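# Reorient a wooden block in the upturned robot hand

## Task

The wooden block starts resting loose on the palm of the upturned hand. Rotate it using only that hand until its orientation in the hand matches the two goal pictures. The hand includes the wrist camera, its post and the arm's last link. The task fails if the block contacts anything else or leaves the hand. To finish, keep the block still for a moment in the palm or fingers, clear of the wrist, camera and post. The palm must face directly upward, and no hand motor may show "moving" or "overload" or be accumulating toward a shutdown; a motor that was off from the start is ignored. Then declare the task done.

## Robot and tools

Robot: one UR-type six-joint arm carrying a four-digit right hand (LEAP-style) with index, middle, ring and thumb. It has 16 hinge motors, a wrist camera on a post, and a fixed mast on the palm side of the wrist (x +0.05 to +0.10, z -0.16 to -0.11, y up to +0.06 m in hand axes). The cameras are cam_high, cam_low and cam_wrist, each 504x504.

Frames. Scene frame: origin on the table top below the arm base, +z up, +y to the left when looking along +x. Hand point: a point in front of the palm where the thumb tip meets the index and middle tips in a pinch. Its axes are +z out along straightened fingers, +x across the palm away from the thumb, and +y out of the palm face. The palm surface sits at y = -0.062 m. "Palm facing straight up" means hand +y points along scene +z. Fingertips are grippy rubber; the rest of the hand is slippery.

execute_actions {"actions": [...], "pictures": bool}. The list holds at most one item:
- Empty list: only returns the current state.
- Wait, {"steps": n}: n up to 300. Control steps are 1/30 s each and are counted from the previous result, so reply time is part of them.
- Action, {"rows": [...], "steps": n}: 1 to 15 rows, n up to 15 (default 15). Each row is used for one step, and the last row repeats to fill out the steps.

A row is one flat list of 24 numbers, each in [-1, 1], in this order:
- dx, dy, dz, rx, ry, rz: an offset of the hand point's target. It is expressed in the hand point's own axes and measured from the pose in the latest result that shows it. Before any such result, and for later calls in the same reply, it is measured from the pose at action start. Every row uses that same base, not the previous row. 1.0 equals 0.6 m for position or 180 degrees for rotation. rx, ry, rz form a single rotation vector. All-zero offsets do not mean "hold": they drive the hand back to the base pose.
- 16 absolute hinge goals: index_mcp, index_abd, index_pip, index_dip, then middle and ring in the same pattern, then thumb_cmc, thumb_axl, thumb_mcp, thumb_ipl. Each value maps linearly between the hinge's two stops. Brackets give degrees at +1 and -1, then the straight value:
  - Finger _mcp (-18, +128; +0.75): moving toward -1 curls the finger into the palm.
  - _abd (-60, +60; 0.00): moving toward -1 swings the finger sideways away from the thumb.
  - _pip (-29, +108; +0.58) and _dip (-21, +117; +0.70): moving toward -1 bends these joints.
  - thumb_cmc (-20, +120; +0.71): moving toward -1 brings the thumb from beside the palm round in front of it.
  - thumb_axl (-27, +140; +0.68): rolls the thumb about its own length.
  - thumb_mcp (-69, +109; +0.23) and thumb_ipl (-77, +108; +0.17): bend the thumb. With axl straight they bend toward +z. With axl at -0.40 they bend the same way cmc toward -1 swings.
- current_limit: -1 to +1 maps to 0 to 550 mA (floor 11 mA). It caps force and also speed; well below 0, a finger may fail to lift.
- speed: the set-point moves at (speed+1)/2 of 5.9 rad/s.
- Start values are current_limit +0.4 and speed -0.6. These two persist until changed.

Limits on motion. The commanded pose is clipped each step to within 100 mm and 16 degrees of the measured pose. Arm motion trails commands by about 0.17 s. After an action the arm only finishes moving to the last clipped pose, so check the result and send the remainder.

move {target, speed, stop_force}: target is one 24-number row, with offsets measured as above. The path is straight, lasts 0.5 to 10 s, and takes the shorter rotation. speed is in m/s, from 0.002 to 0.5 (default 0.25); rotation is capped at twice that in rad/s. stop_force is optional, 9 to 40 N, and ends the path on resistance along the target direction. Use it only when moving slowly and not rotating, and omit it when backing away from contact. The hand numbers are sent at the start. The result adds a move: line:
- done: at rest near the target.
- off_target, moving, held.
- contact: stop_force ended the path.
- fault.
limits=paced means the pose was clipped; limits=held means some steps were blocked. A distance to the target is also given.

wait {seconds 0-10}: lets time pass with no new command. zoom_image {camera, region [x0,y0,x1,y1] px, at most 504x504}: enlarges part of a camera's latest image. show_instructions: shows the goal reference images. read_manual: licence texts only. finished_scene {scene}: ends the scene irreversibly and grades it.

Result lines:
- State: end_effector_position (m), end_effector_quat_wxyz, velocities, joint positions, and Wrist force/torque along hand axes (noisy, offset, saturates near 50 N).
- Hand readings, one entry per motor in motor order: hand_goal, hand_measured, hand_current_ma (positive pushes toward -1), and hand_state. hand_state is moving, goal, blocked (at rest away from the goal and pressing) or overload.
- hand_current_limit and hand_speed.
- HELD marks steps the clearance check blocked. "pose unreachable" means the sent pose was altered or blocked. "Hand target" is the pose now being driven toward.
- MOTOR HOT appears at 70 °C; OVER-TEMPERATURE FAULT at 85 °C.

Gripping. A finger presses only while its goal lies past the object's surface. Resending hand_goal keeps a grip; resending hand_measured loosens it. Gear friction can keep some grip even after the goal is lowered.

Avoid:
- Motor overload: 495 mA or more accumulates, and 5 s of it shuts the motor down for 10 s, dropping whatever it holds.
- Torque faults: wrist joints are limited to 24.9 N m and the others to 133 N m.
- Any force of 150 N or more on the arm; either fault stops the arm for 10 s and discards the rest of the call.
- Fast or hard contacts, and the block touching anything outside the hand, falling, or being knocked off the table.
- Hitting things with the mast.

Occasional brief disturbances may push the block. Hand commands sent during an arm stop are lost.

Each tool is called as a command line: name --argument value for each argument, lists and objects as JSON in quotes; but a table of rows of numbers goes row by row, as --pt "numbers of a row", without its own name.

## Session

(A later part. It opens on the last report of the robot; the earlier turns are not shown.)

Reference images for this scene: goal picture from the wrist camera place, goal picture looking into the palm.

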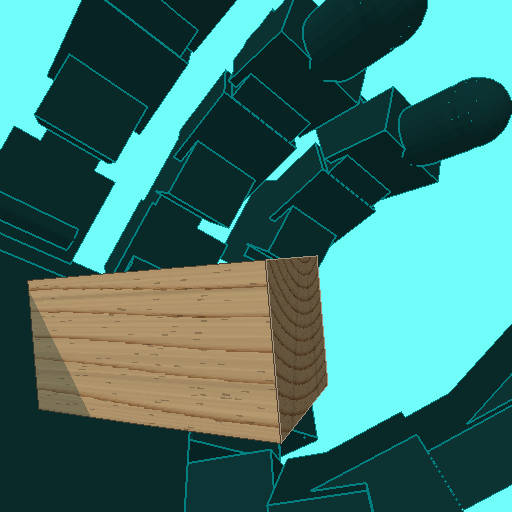

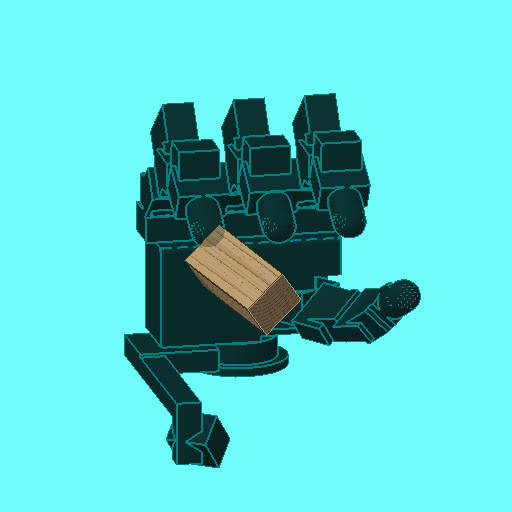

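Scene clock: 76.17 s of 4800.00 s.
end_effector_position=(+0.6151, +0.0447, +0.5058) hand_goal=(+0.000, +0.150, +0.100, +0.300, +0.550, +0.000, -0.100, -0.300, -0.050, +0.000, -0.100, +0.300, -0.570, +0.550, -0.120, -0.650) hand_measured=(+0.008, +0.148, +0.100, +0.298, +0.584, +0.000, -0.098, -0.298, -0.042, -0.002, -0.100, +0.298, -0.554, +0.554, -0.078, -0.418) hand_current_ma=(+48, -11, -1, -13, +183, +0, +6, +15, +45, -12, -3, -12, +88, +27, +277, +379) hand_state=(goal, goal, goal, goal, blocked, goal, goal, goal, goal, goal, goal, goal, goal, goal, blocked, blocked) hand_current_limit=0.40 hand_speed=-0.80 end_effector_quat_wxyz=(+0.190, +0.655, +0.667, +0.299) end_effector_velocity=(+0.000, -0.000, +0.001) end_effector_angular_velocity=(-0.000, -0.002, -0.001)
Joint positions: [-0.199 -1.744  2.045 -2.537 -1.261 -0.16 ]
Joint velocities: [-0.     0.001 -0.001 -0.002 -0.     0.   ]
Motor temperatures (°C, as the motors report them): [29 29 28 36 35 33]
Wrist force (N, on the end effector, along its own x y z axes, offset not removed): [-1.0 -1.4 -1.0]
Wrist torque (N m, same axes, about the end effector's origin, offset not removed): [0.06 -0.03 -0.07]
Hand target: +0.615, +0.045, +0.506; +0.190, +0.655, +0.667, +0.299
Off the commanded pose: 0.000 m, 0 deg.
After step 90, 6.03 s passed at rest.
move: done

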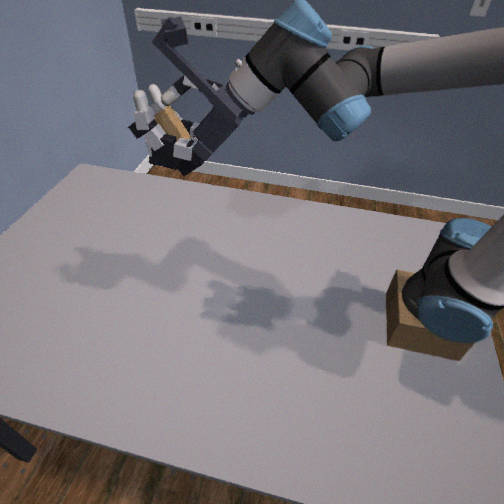

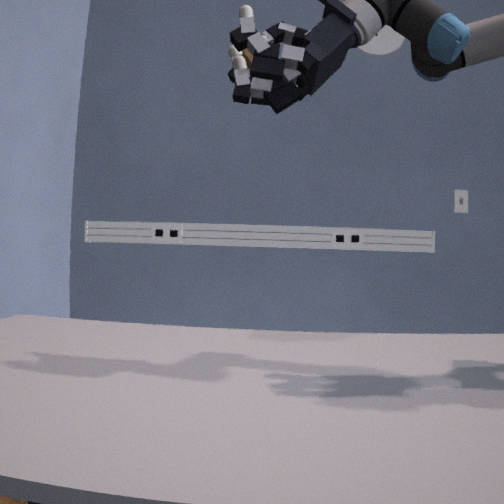

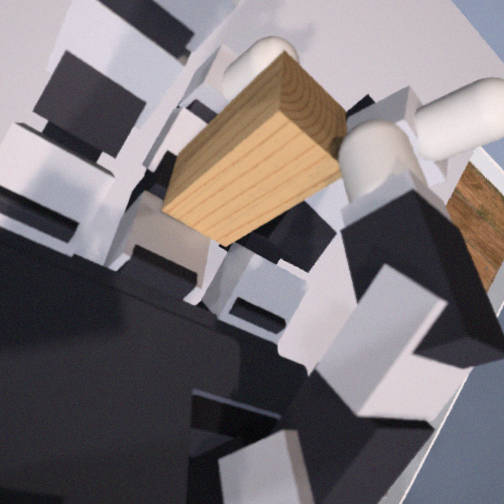

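move --target '[0,0,0,0,0,0,0.05,0.15,0.05,0.2,0.55,0,-0.1,-0.3,-0.05,0,-0.1,0.3,-0.57,0.6,0.2,-0.42,0.4,-0.6]'

move --target '[0,0,0,0,0,0,0.15,0.15,-0.05,0.1,0.55,0,-0.1,-0.3,-0.05,0,-0.1,0.3,-0.57,0.6,0.2,-0.9,0.4,-0.7]'

move --target '[0,0,0,0,0,0,0.25,0.15,-0.1,0.0,0.55,0,-0.1,-0.3,-0.05,0,-0.1,0.3,-0.57,0.6,-0.1,-0.8,0.4,-0.8]'

Scene clock: 81.93 s of 4800.00 s.
end_effector_position=(+0.6151, +0.0447, +0.5058) hand_goal=(+0.050, +0.150, +0.050, +0.200, +0.550, +0.000, -0.100, -0.300, -0.050, +0.000, -0.100, +0.300, -0.570, +0.600, +0.200, -0.420) hand_measured=(+0.058, +0.148, +0.058, +0.204, +0.582, +0.000, -0.098, -0.298, -0.042, -0.002, -0.100, +0.298, -0.564, +0.598, +0.188, -0.420) hand_current_ma=(+47, -10, +41, +17, +170, +0, +8, +15, +46, -12, -3, -12, +30, -9, -77, +4) hand_state=(goal, goal, goal, goal, blocked, goal, goal, goal, goal, goal, goal, goal, goal, goal, goal, goal) hand_current_limit=0.40 hand_speed=-0.60 end_effector_quat_wxyz=(+0.190, +0.655, +0.667, +0.299) end_effector_velocity=(-0.000, -0.000, -0.000) end_effector_angular_velocity=(+0.000, +0.001, -0.001)
Joint positions: [-0.199 -1.744  2.045 -2.537 -1.261 -0.16 ]
Joint velocities: [-0.001 -0.     0.001  0.    -0.     0.   ]
Motor temperatures (°C, as the motors report them): [29 29 28 36 35 33]
Wrist force (N, on the end effector, along its own x y z axes, offset not removed): [-0.9 -1.4 -0.6]
Wrist torque (N m, same axes, about the end effector's origin, offset not removed): [0.09 -0.06 0.00]
Hand target: +0.615, +0.045, +0.506; +0.190, +0.655, +0.667, +0.299
Off the commanded pose: 0.000 m, 0 deg.
After step 90, 2.03 s passed at rest.
move: done

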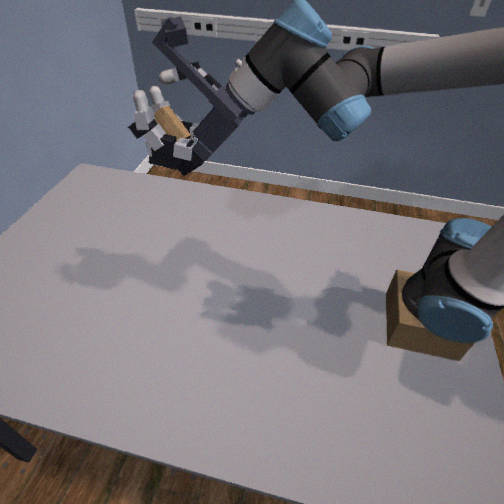

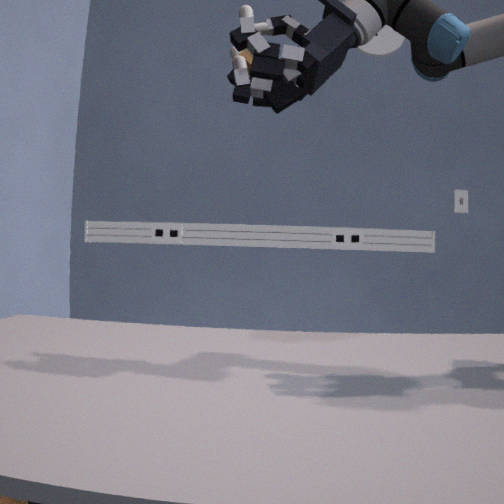

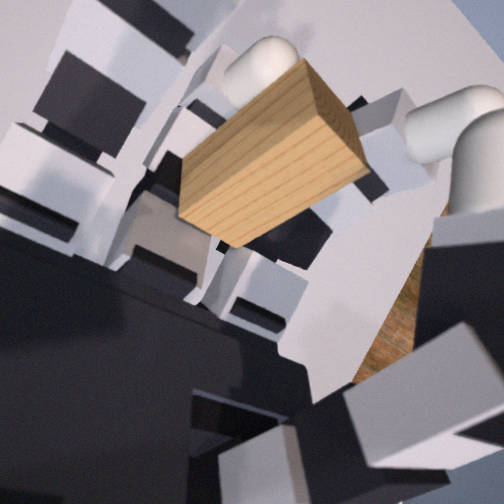

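Scene clock: 83.07 s of 4800.00 s.
end_effector_position=(+0.6151, +0.0447, +0.5058) hand_goal=(+0.150, +0.150, -0.050, +0.100, +0.550, +0.000, -0.100, -0.300, -0.050, +0.000, -0.100, +0.300, -0.570, +0.600, +0.200, -0.900) hand_measured=(+0.158, +0.148, -0.042, +0.104, +0.582, +0.000, -0.098, -0.298, -0.042, -0.002, -0.100, +0.298, -0.564, +0.598, +0.190, -0.898) hand_current_ma=(+45, -8, +42, +18, +169, +0, +8, +15, +46, -12, -3, -12, +30, -9, -67, +9) hand_state=(goal, goal, goal, goal, blocked, goal, goal, goal, goal, goal, goal, goal, goal, goal, goal, goal) hand_current_limit=0.40 hand_speed=-0.70 end_effector_quat_wxyz=(+0.190, +0.655, +0.667, +0.299) end_effector_velocity=(+0.000, -0.001, +0.000) end_effector_angular_velocity=(-0.000, +0.000, -0.001)
Joint positions: [-0.199 -1.744  2.045 -2.537 -1.261 -0.16 ]
Joint velocities: [-0.001  0.    -0.     0.     0.    -0.   ]
Motor temperatures (°C, as the motors report them): [29 29 28 36 35 33]
Wrist force (N, on the end effector, along its own x y z axes, offset not removed): [-1.2 -1.4 -1.3]
Wrist torque (N m, same axes, about the end effector's origin, offset not removed): [0.05 -0.09 0.00]
Hand target: +0.615, +0.045, +0.506; +0.190, +0.655, +0.667, +0.299
Off the commanded pose: 0.000 m, 0 deg.
move: done

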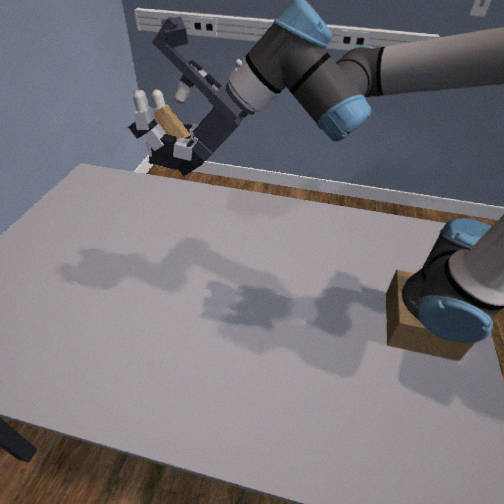

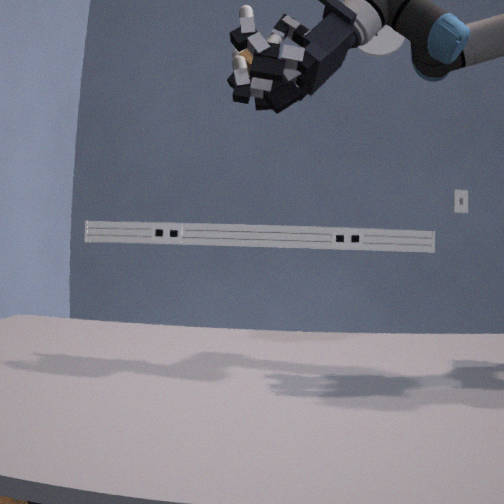

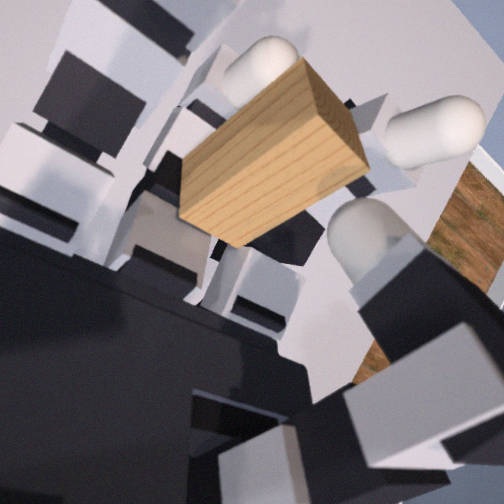

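Scene clock: 84.13 s of 4800.00 s.
end_effector_position=(+0.6151, +0.0447, +0.5058) hand_goal=(+0.250, +0.150, -0.100, +0.000, +0.550, +0.000, -0.100, -0.300, -0.050, +0.000, -0.100, +0.300, -0.570, +0.600, -0.100, -0.800) hand_measured=(+0.258, +0.148, -0.092, +0.004, +0.582, +0.000, -0.098, -0.298, -0.042, -0.002, -0.100, +0.298, -0.566, +0.598, -0.102, -0.802) hand_current_ma=(+44, -8, +40, +16, +169, +0, +8, +15, +46, -12, -3, -12, +26, -9, -14, -19) hand_state=(goal, goal, goal, goal, blocked, goal, goal, goal, goal, goal, goal, goal, goal, goal, goal, goal) hand_current_limit=0.40 hand_speed=-0.80 end_effector_quat_wxyz=(+0.190, +0.655, +0.667, +0.299) end_effector_velocity=(-0.000, +0.000, -0.002) end_effector_angular_velocity=(+0.001, +0.003, +0.000)
Joint positions: [-0.199 -1.744  2.045 -2.537 -1.261 -0.16 ]
Joint velocities: [ 0.     0.001  0.002  0.     0.    -0.   ]
Motor temperatures (°C, as the motors report them): [29 29 28 36 35 33]
Wrist force (N, on the end effector, along its own x y z axes, offset not removed): [-1.2 -1.7 -0.2]
Wrist torque (N m, same axes, about the end effector's origin, offset not removed): [-0.10 -0.03 -0.02]
Hand target: +0.615, +0.045, +0.506; +0.190, +0.655, +0.667, +0.299
Off the commanded pose: 0.000 m, 0 deg.
move: done

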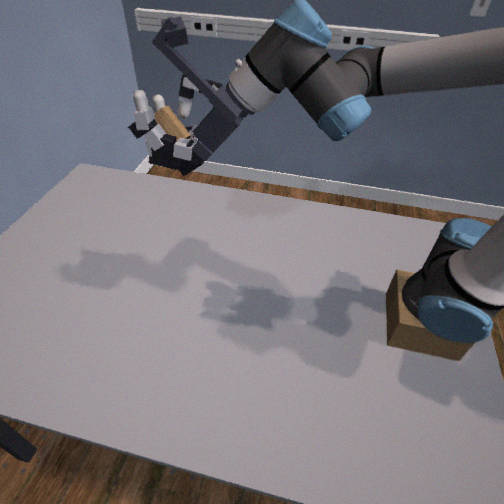

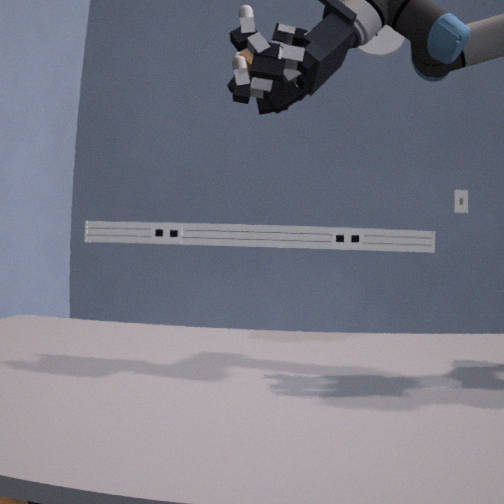

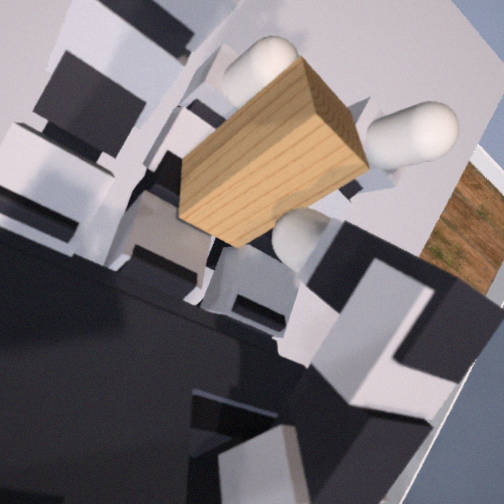

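move --target '[0,0,0,0,0,0,0.3,0.2,-0.1,0.0,0.48,0,-0.2,-0.4,-0.05,0,-0.1,0.3,-0.57,0.7,-0.25,-0.55,0.4,-0.88]'

zoom_image --camera "cam_high" --region '[100,50,260,190]'

Scene clock: 91.00 s of 4800.00 s.
end_effector_position=(+0.6151, +0.0447, +0.5058) hand_goal=(+0.300, +0.200, -0.100, +0.000, +0.480, +0.000, -0.200, -0.400, -0.050, +0.000, -0.100, +0.300, -0.570, +0.700, -0.250, -0.550) hand_measured=(+0.312, +0.198, -0.092, +0.004, +0.516, -0.006, -0.182, -0.392, -0.042, -0.002, -0.100, +0.298, -0.562, +0.710, -0.260, -0.566) hand_current_ma=(+64, -9, +39, +16, +197, -25, +92, +47, +47, -12, -3, -12, +41, +67, -60, -112) hand_state=(goal, goal, goal, goal, blocked, goal, goal, goal, goal, goal, goal, goal, goal, goal, goal, goal) hand_current_limit=0.40 hand_speed=-0.88 end_effector_quat_wxyz=(+0.190, +0.655, +0.667, +0.299) end_effector_velocity=(+0.000, -0.000, +0.000) end_effector_angular_velocity=(-0.000, -0.000, -0.000)
Joint positions: [-0.199 -1.744  2.045 -2.537 -1.261 -0.16 ]
Joint velocities: [-0.    -0.    -0.001  0.001  0.    -0.   ]
Motor temperatures (°C, as the motors report them): [29 29 28 36 35 33]
Wrist force (N, on the end effector, along its own x y z axes, offset not removed): [-2.2 -0.5 0.2]
Wrist torque (N m, same axes, about the end effector's origin, offset not removed): [0.00 0.13 0.03]
Hand target: +0.615, +0.045, +0.506; +0.190, +0.655, +0.667, +0.299
Off the commanded pose: 0.000 m, 0 deg.
After step 90, 2.50 s passed at rest.
move: done

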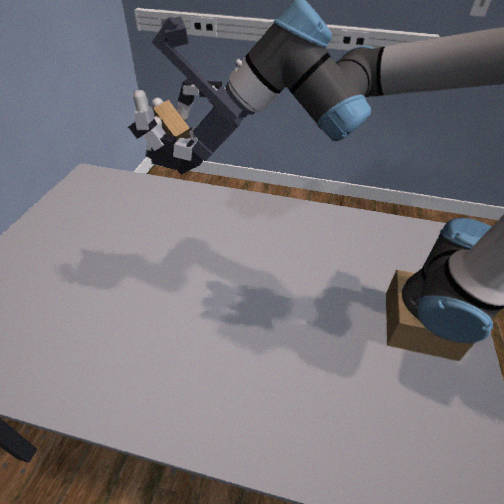

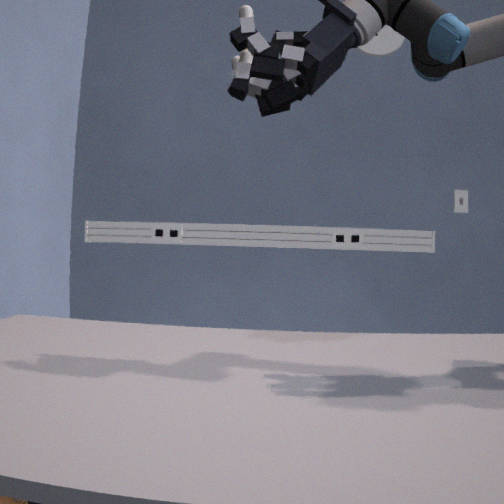

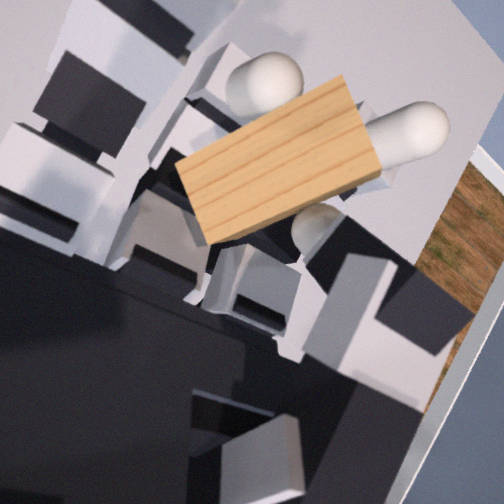

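Region (100, 50, 260, 190) of cam_high's 504x504 image, scaled by 3.150, with more detail than that image has; it fills the top 441 rows of this view, and the rest is white.

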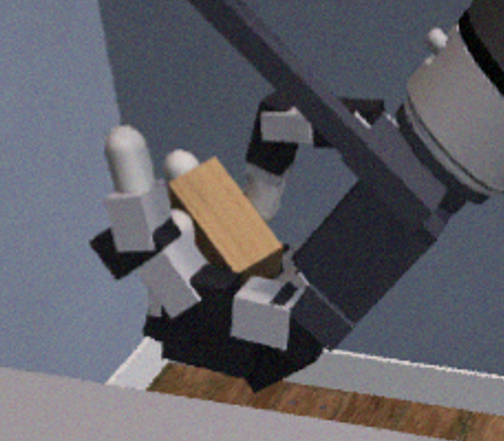

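move --target '[0,0,0,0,0,0,0.3,0.2,-0.25,-0.1,0.42,0,-0.28,-0.48,0.2,0,-0.1,0.3,-0.57,0.74,-0.2,-0.68,0.4,-0.92]'

Scene clock: 97.57 s of 4800.00 s.
end_effector_position=(+0.6151, +0.0447, +0.5058) hand_goal=(+0.300, +0.200, -0.250, -0.100, +0.420, +0.000, -0.280, -0.480, +0.200, +0.000, -0.100, +0.300, -0.570, +0.740, -0.200, -0.680) hand_measured=(+0.312, +0.206, -0.228, -0.084, +0.460, -0.002, -0.272, -0.476, +0.208, -0.002, -0.100, +0.298, -0.562, +0.744, -0.212, -0.680) hand_current_ma=(+64, +24, +115, +84, +219, -8, +41, +17, +47, -12, -1, -12, +41, +32, -79, +2) hand_state=(goal, goal, blocked, goal, blocked, goal, goal, goal, goal, goal, goal, goal, goal, goal, goal, goal) hand_current_limit=0.40 hand_speed=-0.92 end_effector_quat_wxyz=(+0.190, +0.655, +0.667, +0.299) end_effector_velocity=(-0.000, -0.001, -0.001) end_effector_angular_velocity=(+0.000, +0.002, -0.002)
Joint positions: [-0.199 -1.744  2.045 -2.537 -1.261 -0.16 ]
Joint velocities: [-0.001  0.     0.001 -0.    -0.     0.   ]
Motor temperatures (°C, as the motors report them): [29 29 28 36 35 33]
Wrist force (N, on the end effector, along its own x y z axes, offset not removed): [-1.7 -0.9 -1.3]
Wrist torque (N m, same axes, about the end effector's origin, offset not removed): [0.01 -0.07 -0.02]
Hand target: +0.615, +0.045, +0.506; +0.190, +0.655, +0.667, +0.299
Off the commanded pose: 0.000 m, 0 deg.
After step 90, 1.97 s passed at rest.
move: done

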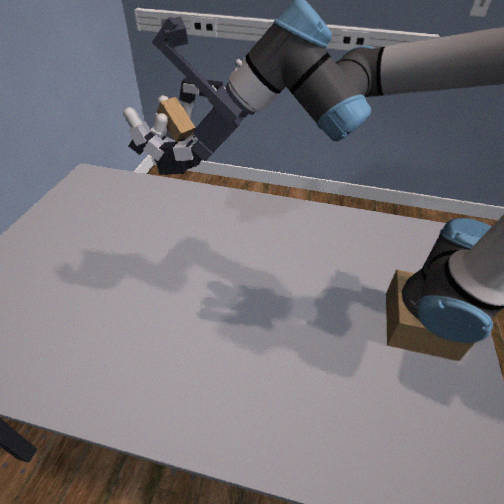

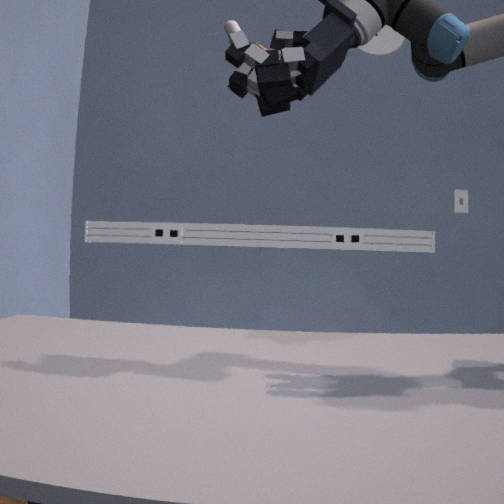

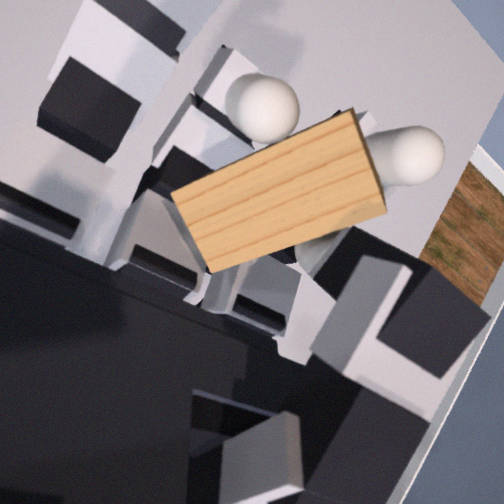

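move --target '[0,0,0,-0.135,0,-0.025,0.27,0.2,-0.28,-0.15,0.5,-0.08,-0.28,-0.7,0.2,0,-0.1,0.3,-0.57,0.7,-0.22,-0.72,0.4,-0.92]' --speed 0.12

zoom_image --camera "cam_high" --region '[100,60,260,200]'

Scene clock: 106.87 s of 4800.00 s.
end_effector_position=(+0.6153, +0.0446, +0.5058) hand_goal=(+0.270, +0.200, -0.280, -0.150, +0.500, -0.080, -0.280, -0.700, +0.200, +0.000, -0.100, +0.300, -0.570, +0.700, -0.220, -0.720) hand_measured=(+0.288, +0.204, -0.274, -0.148, +0.522, -0.074, -0.246, -0.632, +0.208, -0.002, -0.100, +0.298, -0.558, +0.720, -0.226, -0.726) hand_current_ma=(+97, +20, +25, +13, +114, +22, +168, +355, +48, -12, -1, -12, +68, +132, -35, -46) hand_state=(goal, goal, goal, goal, blocked, goal, blocked, blocked, goal, goal, goal, goal, goal, goal, goal, goal) hand_current_limit=0.40 hand_speed=-0.92 end_effector_quat_wxyz=(+0.334, +0.575, +0.615, +0.424) end_effector_velocity=(+0.000, +0.001, +0.001) end_effector_angular_velocity=(-0.000, -0.019, -0.000)
Joint positions: [-0.217 -1.569  2.261 -3.367 -1.191 -0.099]
Joint velocities: [ 0.002  0.014  0.002 -0.037  0.     0.006]
Motor temperatures (°C, as the motors report them): [29 29 28 36 35 33]
Wrist force (N, on the end effector, along its own x y z axes, offset not removed): [-1.4 -1.3 -0.2]
Wrist torque (N m, same axes, about the end effector's origin, offset not removed): [-0.15 0.00 -0.07]
Hand target: +0.615, +0.045, +0.506; +0.334, +0.574, +0.615, +0.425
Off the commanded pose: 0.000 m, 0 deg.
After step 90, 4.03 s passed at rest.
move: done

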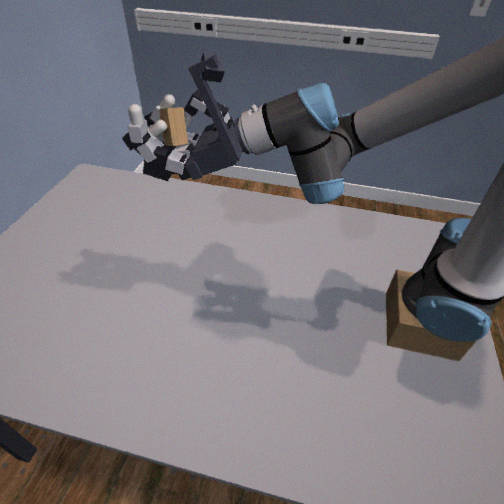

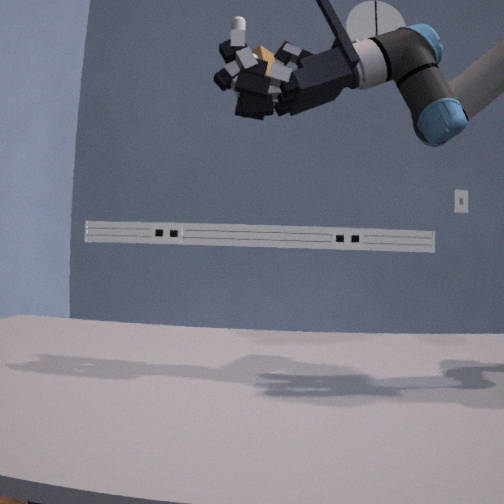

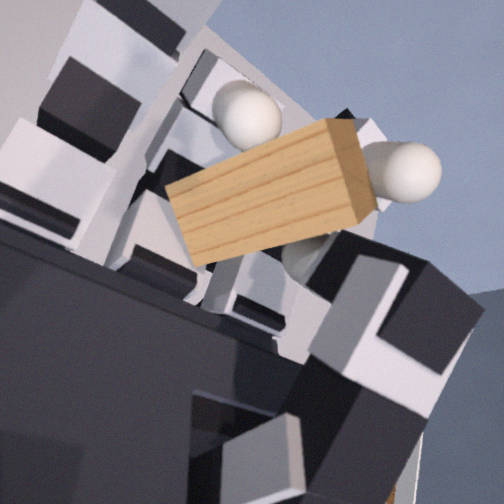

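Region (100, 60, 260, 200) of cam_high's 504x504 image, scaled by 3.150, with more detail than that image has; it fills the top 441 rows of this view, and the rest is white.

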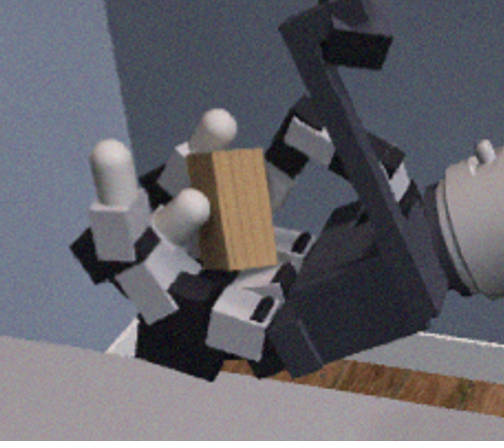

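move --target '[0,0,0,-0.136,0,-0.025,0.34,0.2,-0.4,-0.15,0.5,-0.04,-0.42,-0.45,0.2,0,-0.1,0.3,-0.57,0.73,-0.23,-0.82,0.4,-0.93]' --speed 0.12

zoom_image --camera "cam_high" --region '[100,60,260,200]'

Scene clock: 114.57 s of 4800.00 s.
end_effector_position=(+0.6155, +0.0445, +0.5061) hand_goal=(+0.340, +0.200, -0.400, -0.150, +0.500, -0.040, -0.420, -0.450, +0.200, +0.000, -0.100, +0.300, -0.570, +0.730, -0.230, -0.820) hand_measured=(+0.352, +0.204, -0.342, -0.128, +0.538, -0.036, -0.410, -0.454, +0.208, -0.002, -0.100, +0.298, -0.560, +0.736, -0.232, -0.824) hand_current_ma=(+71, +20, +291, +111, +205, +15, +47, -24, +48, -12, -1, -12, +59, +43, -16, -32) hand_state=(goal, goal, blocked, blocked, blocked, goal, goal, goal, goal, goal, goal, goal, goal, goal, goal, goal) hand_current_limit=0.40 hand_speed=-0.93 end_effector_quat_wxyz=(+0.463, +0.467, +0.534, +0.531) end_effector_velocity=(+0.000, -0.000, -0.000) end_effector_angular_velocity=(+0.000, -0.015, -0.001)
Joint positions: [-0.209 -1.192  2.214 -4.157 -1.177 -0.   ]
Joint velocities: [ 0.001  0.014 -0.007 -0.023 -0.002  0.004]
Motor temperatures (°C, as the motors report them): [29 29 28 36 35 33]
Wrist force (N, on the end effector, along its own x y z axes, offset not removed): [-1.6 -0.3 -0.7]
Wrist torque (N m, same axes, about the end effector's origin, offset not removed): [-0.02 0.06 -0.08]
Hand target: +0.616, +0.045, +0.506; +0.464, +0.466, +0.533, +0.532
Off the commanded pose: 0.000 m, 0 deg.
After step 90, 2.43 s passed at rest.
move: done

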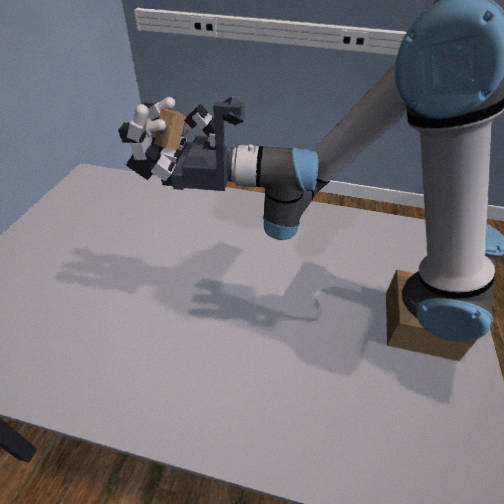

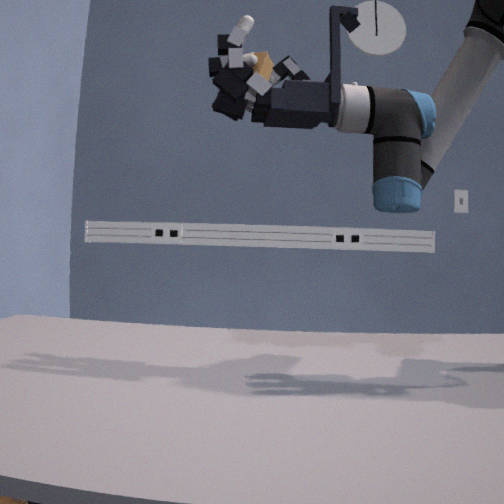

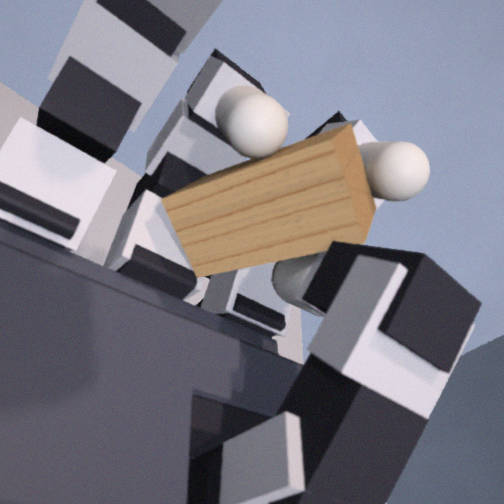

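Region (100, 60, 260, 200) of cam_high's 504x504 image, scaled by 3.150, with more detail than that image has; it fills the top 441 rows of this view, and the rest is white.

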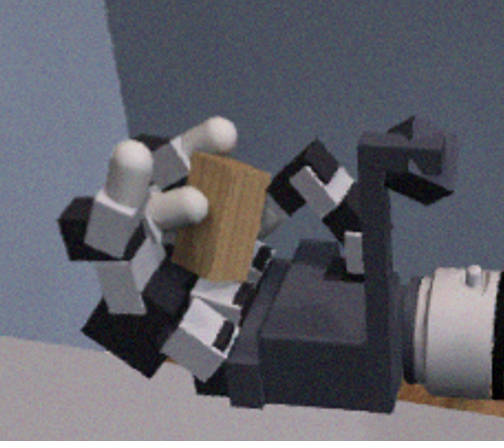

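move --target '[0,0,0,0,0,0,0.4,0.2,-0.4,0.05,0.52,0.03,-0.42,-0.4,0.2,0,-0.1,0.3,-0.57,0.6,-0.2,-0.87,0.4,-0.93]'

zoom_image --camera "cam_wrist" --region '[120,60,460,340]'

Scene clock: 121.63 s of 4800.00 s.
end_effector_position=(+0.6155, +0.0445, +0.5061) hand_goal=(+0.400, +0.200, -0.400, +0.050, +0.520, +0.030, -0.420, -0.400, +0.200, +0.000, -0.100, +0.300, -0.570, +0.600, -0.200, -0.870) hand_measured=(+0.406, +0.204, -0.398, +0.046, +0.540, +0.028, -0.410, -0.396, +0.208, -0.002, -0.100, +0.298, -0.562, +0.630, -0.208, -0.876) hand_current_ma=(+31, +16, +13, -20, +112, -9, +55, +19, +48, -12, -1, -12, +47, +208, -57, -37) hand_state=(goal, goal, goal, goal, blocked, goal, goal, goal, goal, goal, goal, goal, goal, blocked, goal, goal) hand_current_limit=0.40 hand_speed=-0.93 end_effector_quat_wxyz=(+0.463, +0.467, +0.534, +0.531) end_effector_velocity=(+0.000, -0.000, -0.001) end_effector_angular_velocity=(+0.000, +0.002, -0.000)
Joint positions: [-0.209 -1.192  2.214 -4.157 -1.177 -0.   ]
Joint velocities: [-0.     0.001  0.001  0.001  0.    -0.   ]
Motor temperatures (°C, as the motors report them): [29 29 29 36 35 33]
Wrist force (N, on the end effector, along its own x y z axes, offset not removed): [-1.2 0.1 -1.0]
Wrist torque (N m, same axes, about the end effector's origin, offset not removed): [0.00 0.02 -0.07]
Hand target: +0.615, +0.045, +0.506; +0.463, +0.467, +0.534, +0.531
Off the commanded pose: 0.000 m, 0 deg.
After step 90, 2.67 s passed at rest.
move: done

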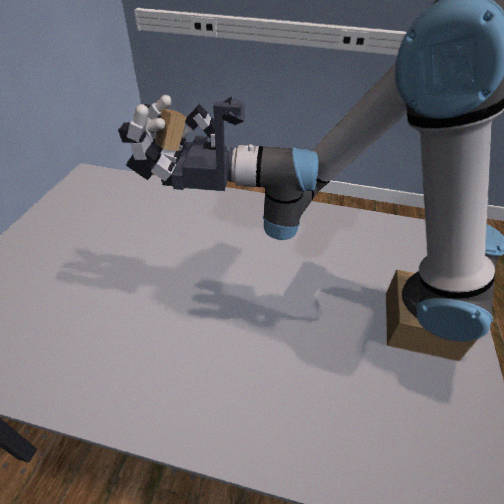

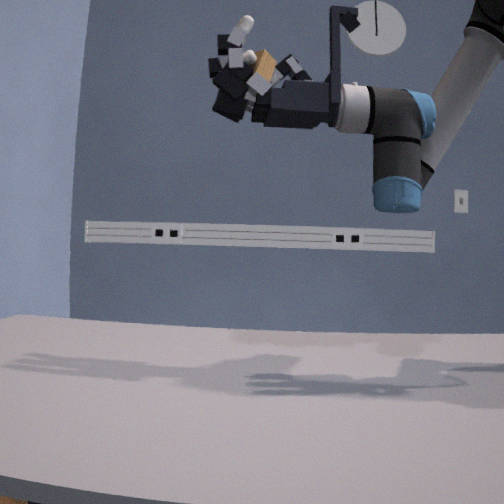

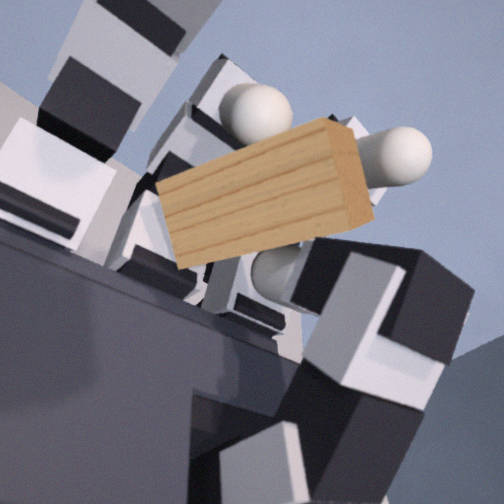

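Region (120, 60, 460, 340) of cam_wrist's 504x504 image, scaled by 1.482, with more detail than that image has; it fills the top 415 rows of this view, and the rest is white.

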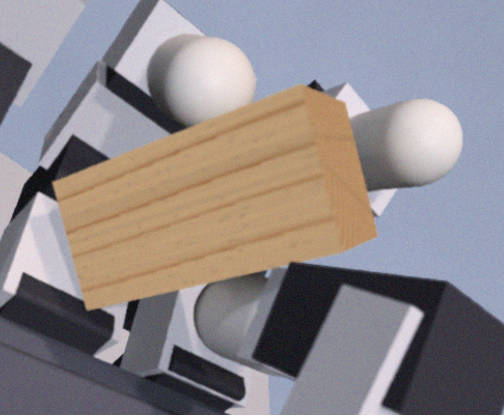

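move --target '[0,0,0,0,0,0,0.48,0.25,-0.45,0.05,0.54,0.1,-0.38,-0.58,0.2,0,-0.1,0.3,-0.57,0.6,-0.23,-0.91,0.4,-0.93]'

zoom_image --camera "cam_wrist" --region '[120,60,460,340]'

Scene clock: 127.20 s of 4800.00 s.
end_effector_position=(+0.6155, +0.0445, +0.5061) hand_goal=(+0.480, +0.250, -0.450, +0.050, +0.540, +0.100, -0.380, -0.580, +0.200, +0.000, -0.100, +0.300, -0.570, +0.600, -0.230, -0.910) hand_measured=(+0.486, +0.248, -0.448, +0.046, +0.554, +0.098, -0.362, -0.546, +0.208, -0.002, -0.100, +0.298, -0.568, +0.604, -0.232, -0.914) hand_current_ma=(+34, -13, +13, -20, +70, -11, +92, +182, +48, -12, -1, -12, +16, +31, -10, -21) hand_state=(goal, goal, goal, goal, goal, goal, goal, blocked, goal, goal, goal, goal, goal, goal, goal, goal) hand_current_limit=0.40 hand_speed=-0.93 end_effector_quat_wxyz=(+0.463, +0.467, +0.534, +0.531) end_effector_velocity=(-0.000, -0.000, -0.000) end_effector_angular_velocity=(-0.000, +0.000, -0.000)
Joint positions: [-0.209 -1.192  2.214 -4.157 -1.177 -0.   ]
Joint velocities: [-0.    -0.001  0.001 -0.     0.    -0.   ]
Motor temperatures (°C, as the motors report them): [29 29 29 36 35 33]
Wrist force (N, on the end effector, along its own x y z axes, offset not removed): [-1.0 -0.9 -0.4]
Wrist torque (N m, same axes, about the end effector's origin, offset not removed): [-0.17 0.02 0.05]
Hand target: +0.615, +0.045, +0.506; +0.463, +0.467, +0.534, +0.531
Off the commanded pose: 0.000 m, 0 deg.
After step 90, 1.30 s passed at rest.
move: done

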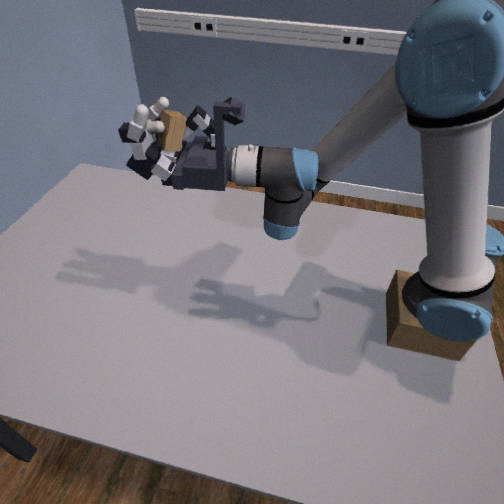

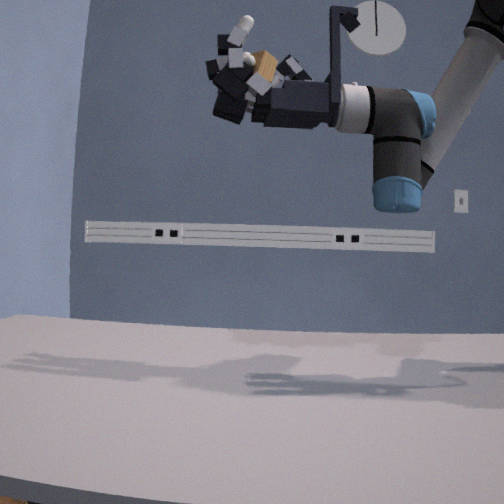

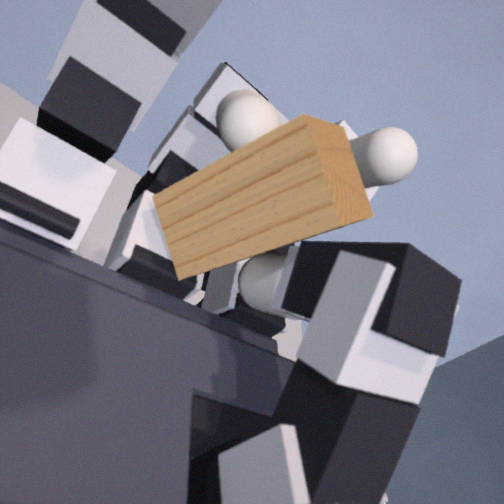

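Region (120, 60, 460, 340) of cam_wrist's 504x504 image, scaled by 1.482, with more detail than that image has; it fills the top 415 rows of this view, and the rest is white.

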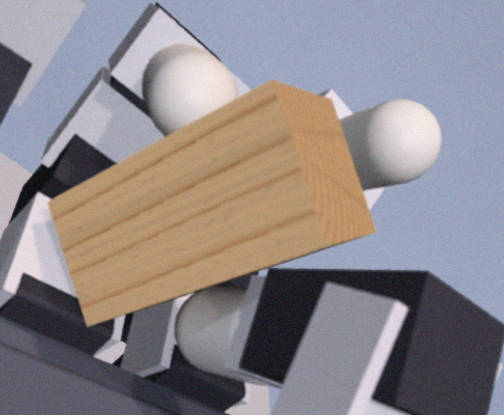

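move --target '[0,0,0,0,0,0,0.48,0.25,-0.45,0.05,0.54,0.05,-0.4,-0.33,0.2,0,-0.1,0.3,-0.45,0.58,-0.23,-0.91,0.4,-0.93]'

Scene clock: 134.20 s of 4800.00 s.
end_effector_position=(+0.6155, +0.0445, +0.5061) hand_goal=(+0.480, +0.250, -0.450, +0.050, +0.540, +0.050, -0.400, -0.330, +0.200, +0.000, -0.100, +0.300, -0.450, +0.580, -0.230, -0.910) hand_measured=(+0.486, +0.248, -0.448, +0.046, +0.554, +0.054, -0.396, -0.334, +0.208, -0.002, -0.100, +0.298, -0.452, +0.584, -0.238, -0.914) hand_current_ma=(+34, -13, +13, -20, +70, +14, +17, -20, +48, -12, -1, -12, -10, +21, -50, -28) hand_state=(goal, goal, goal, goal, goal, goal, goal, goal, goal, goal, goal, goal, goal, goal, goal, goal) hand_current_limit=0.40 hand_speed=-0.93 end_effector_quat_wxyz=(+0.463, +0.467, +0.534, +0.531) end_effector_velocity=(-0.000, +0.000, +0.000) end_effector_angular_velocity=(+0.000, -0.000, +0.000)
Joint positions: [-0.209 -1.192  2.214 -4.157 -1.177 -0.   ]
Joint velocities: [ 0.    -0.001  0.001 -0.     0.     0.   ]
Motor temperatures (°C, as the motors report them): [29 29 29 36 35 34]
Wrist force (N, on the end effector, along its own x y z axes, offset not removed): [-0.8 -0.1 -1.2]
Wrist torque (N m, same axes, about the end effector's origin, offset not removed): [-0.04 -0.02 0.06]
Hand target: +0.615, +0.045, +0.506; +0.463, +0.467, +0.534, +0.531
Off the commanded pose: 0.000 m, 0 deg.
After step 90, 2.30 s passed at rest.
move: done

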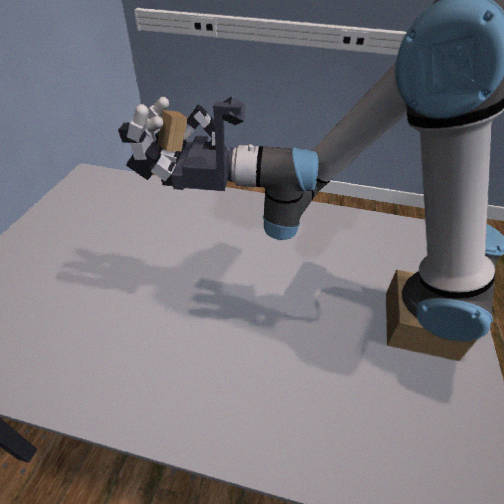

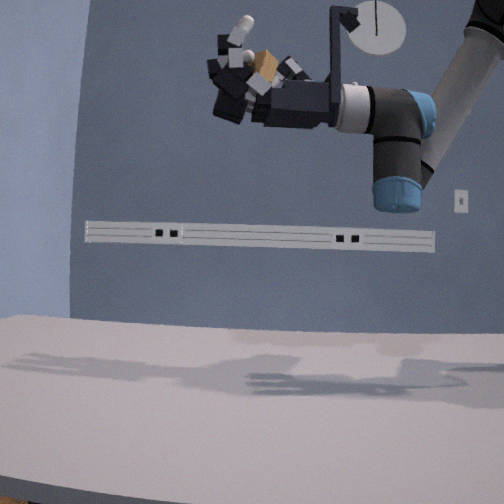

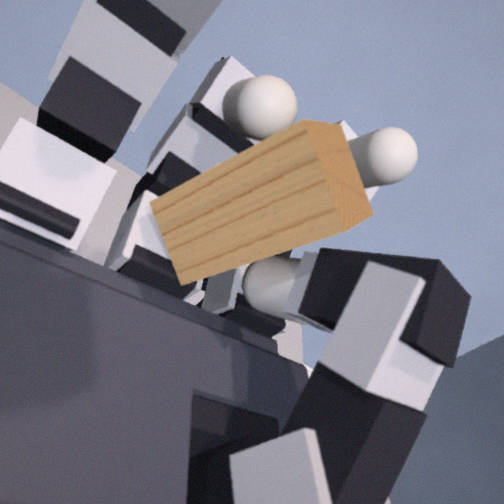

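move --target '[0,0,0,0,0,0,0.5,0.45,-0.45,0.05,0.54,0.25,-0.56,-0.27,0.2,0,-0.1,0.3,-0.45,0.53,-0.25,-0.88,0.4,-0.93]'

Scene clock: 138.37 s of 4800.00 s.
end_effector_position=(+0.6155, +0.0445, +0.5061) hand_goal=(+0.500, +0.450, -0.450, +0.050, +0.540, +0.250, -0.560, -0.270, +0.200, +0.000, -0.100, +0.300, -0.450, +0.530, -0.250, -0.880) hand_measured=(+0.506, +0.448, -0.448, +0.046, +0.562, +0.246, -0.490, -0.252, +0.208, -0.002, -0.100, +0.298, -0.448, +0.540, -0.258, -0.892) hand_current_ma=(+33, -12, +13, -19, +114, -19, +352, +100, +48, -12, -1, -12, +15, +68, -56, -83) hand_state=(goal, goal, goal, goal, blocked, goal, blocked, goal, goal, goal, goal, goal, goal, goal, goal, goal) hand_current_limit=0.40 hand_speed=-0.93 end_effector_quat_wxyz=(+0.463, +0.467, +0.534, +0.531) end_effector_velocity=(+0.000, +0.000, +0.000) end_effector_angular_velocity=(-0.000, +0.001, +0.000)
Joint positions: [-0.209 -1.192  2.214 -4.157 -1.177 -0.   ]
Joint velocities: [ 0.    -0.001 -0.     0.001 -0.    -0.   ]
Motor temperatures (°C, as the motors report them): [29 29 29 36 35 34]
Wrist force (N, on the end effector, along its own x y z axes, offset not removed): [-2.4 -1.4 -2.2]
Wrist torque (N m, same axes, about the end effector's origin, offset not removed): [-0.06 0.23 -0.14]
Hand target: +0.615, +0.045, +0.506; +0.463, +0.467, +0.534, +0.531
Off the commanded pose: 0.000 m, 0 deg.
move: done

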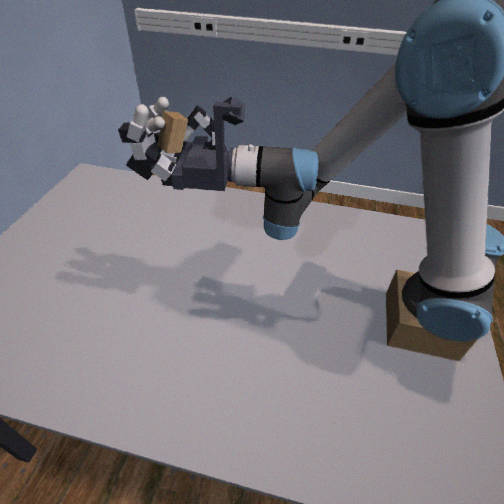

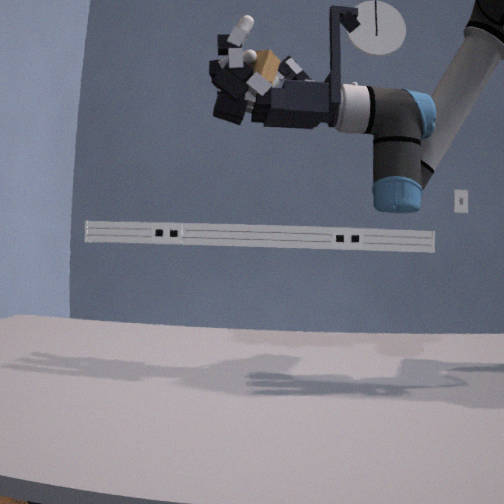

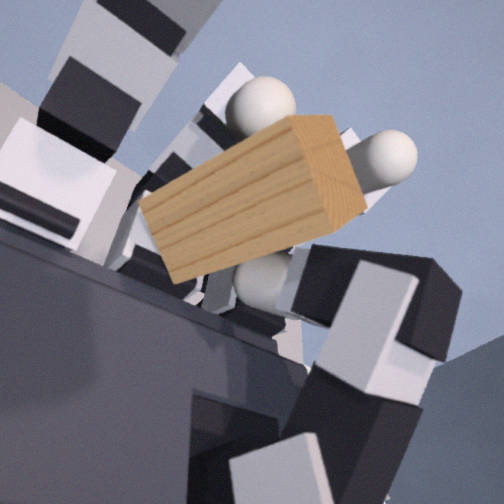

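move --target '[0,0,0,0,0,0.09,0.5,0.3,-0.5,0.05,0.54,0.0,-0.4,-0.2,0.2,0,-0.1,0.3,-0.45,0.62,-0.23,-0.91,0.4,-0.85]' --speed 0.1

Scene clock: 146.23 s of 4800.00 s.
end_effector_position=(+0.6155, +0.0445, +0.5060) hand_goal=(+0.500, +0.300, -0.500, +0.050, +0.540, +0.000, -0.400, -0.200, +0.200, +0.000, -0.100, +0.300, -0.450, +0.620, -0.230, -0.910) hand_measured=(+0.506, +0.304, -0.498, +0.046, +0.562, +0.004, -0.402, -0.204, +0.208, -0.002, -0.100, +0.298, -0.448, +0.620, -0.240, -0.910) hand_current_ma=(+34, +18, +13, -19, +114, +17, -14, -19, +48, -9, -1, -12, +15, -4, -59, +4) hand_state=(goal, goal, goal, goal, blocked, goal, goal, goal, goal, goal, goal, goal, goal, goal, goal, goal) hand_current_limit=0.40 hand_speed=-0.85 end_effector_quat_wxyz=(+0.385, +0.537, +0.463, +0.591) end_effector_velocity=(-0.000, +0.001, -0.001) end_effector_angular_velocity=(+0.015, +0.004, +0.001)
Joint positions: [-0.151 -1.217  2.21  -4.129 -1.236  0.281]
Joint velocities: [ 0.004 -0.001  0.001  0.002 -0.004  0.015]
Motor temperatures (°C, as the motors report them): [29 29 29 36 35 34]
Wrist force (N, on the end effector, along its own x y z axes, offset not removed): [-1.8 -1.6 0.2]
Wrist torque (N m, same axes, about the end effector's origin, offset not removed): [-0.31 0.00 0.03]
Hand target: +0.615, +0.045, +0.506; +0.384, +0.537, +0.463, +0.591
Off the commanded pose: 0.000 m, 0 deg.
After step 90, 3.03 s passed at rest.
move: done

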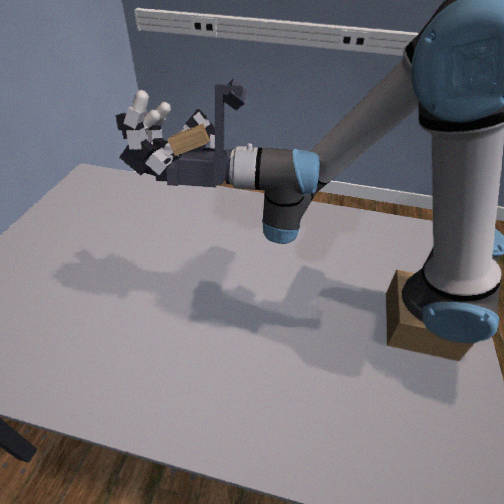

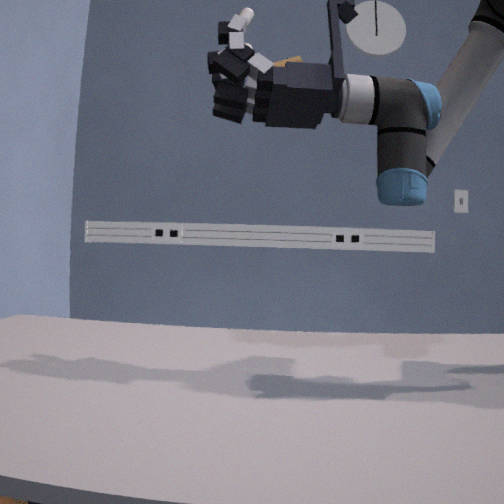

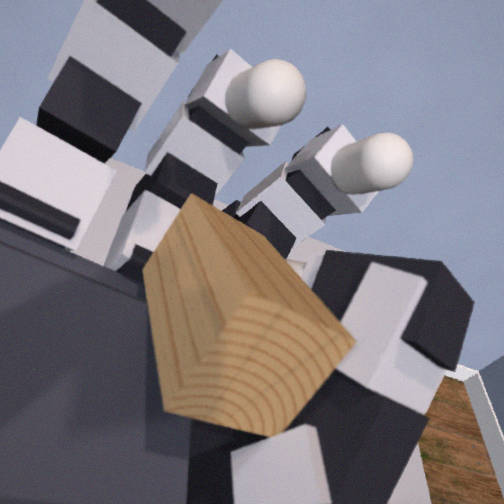

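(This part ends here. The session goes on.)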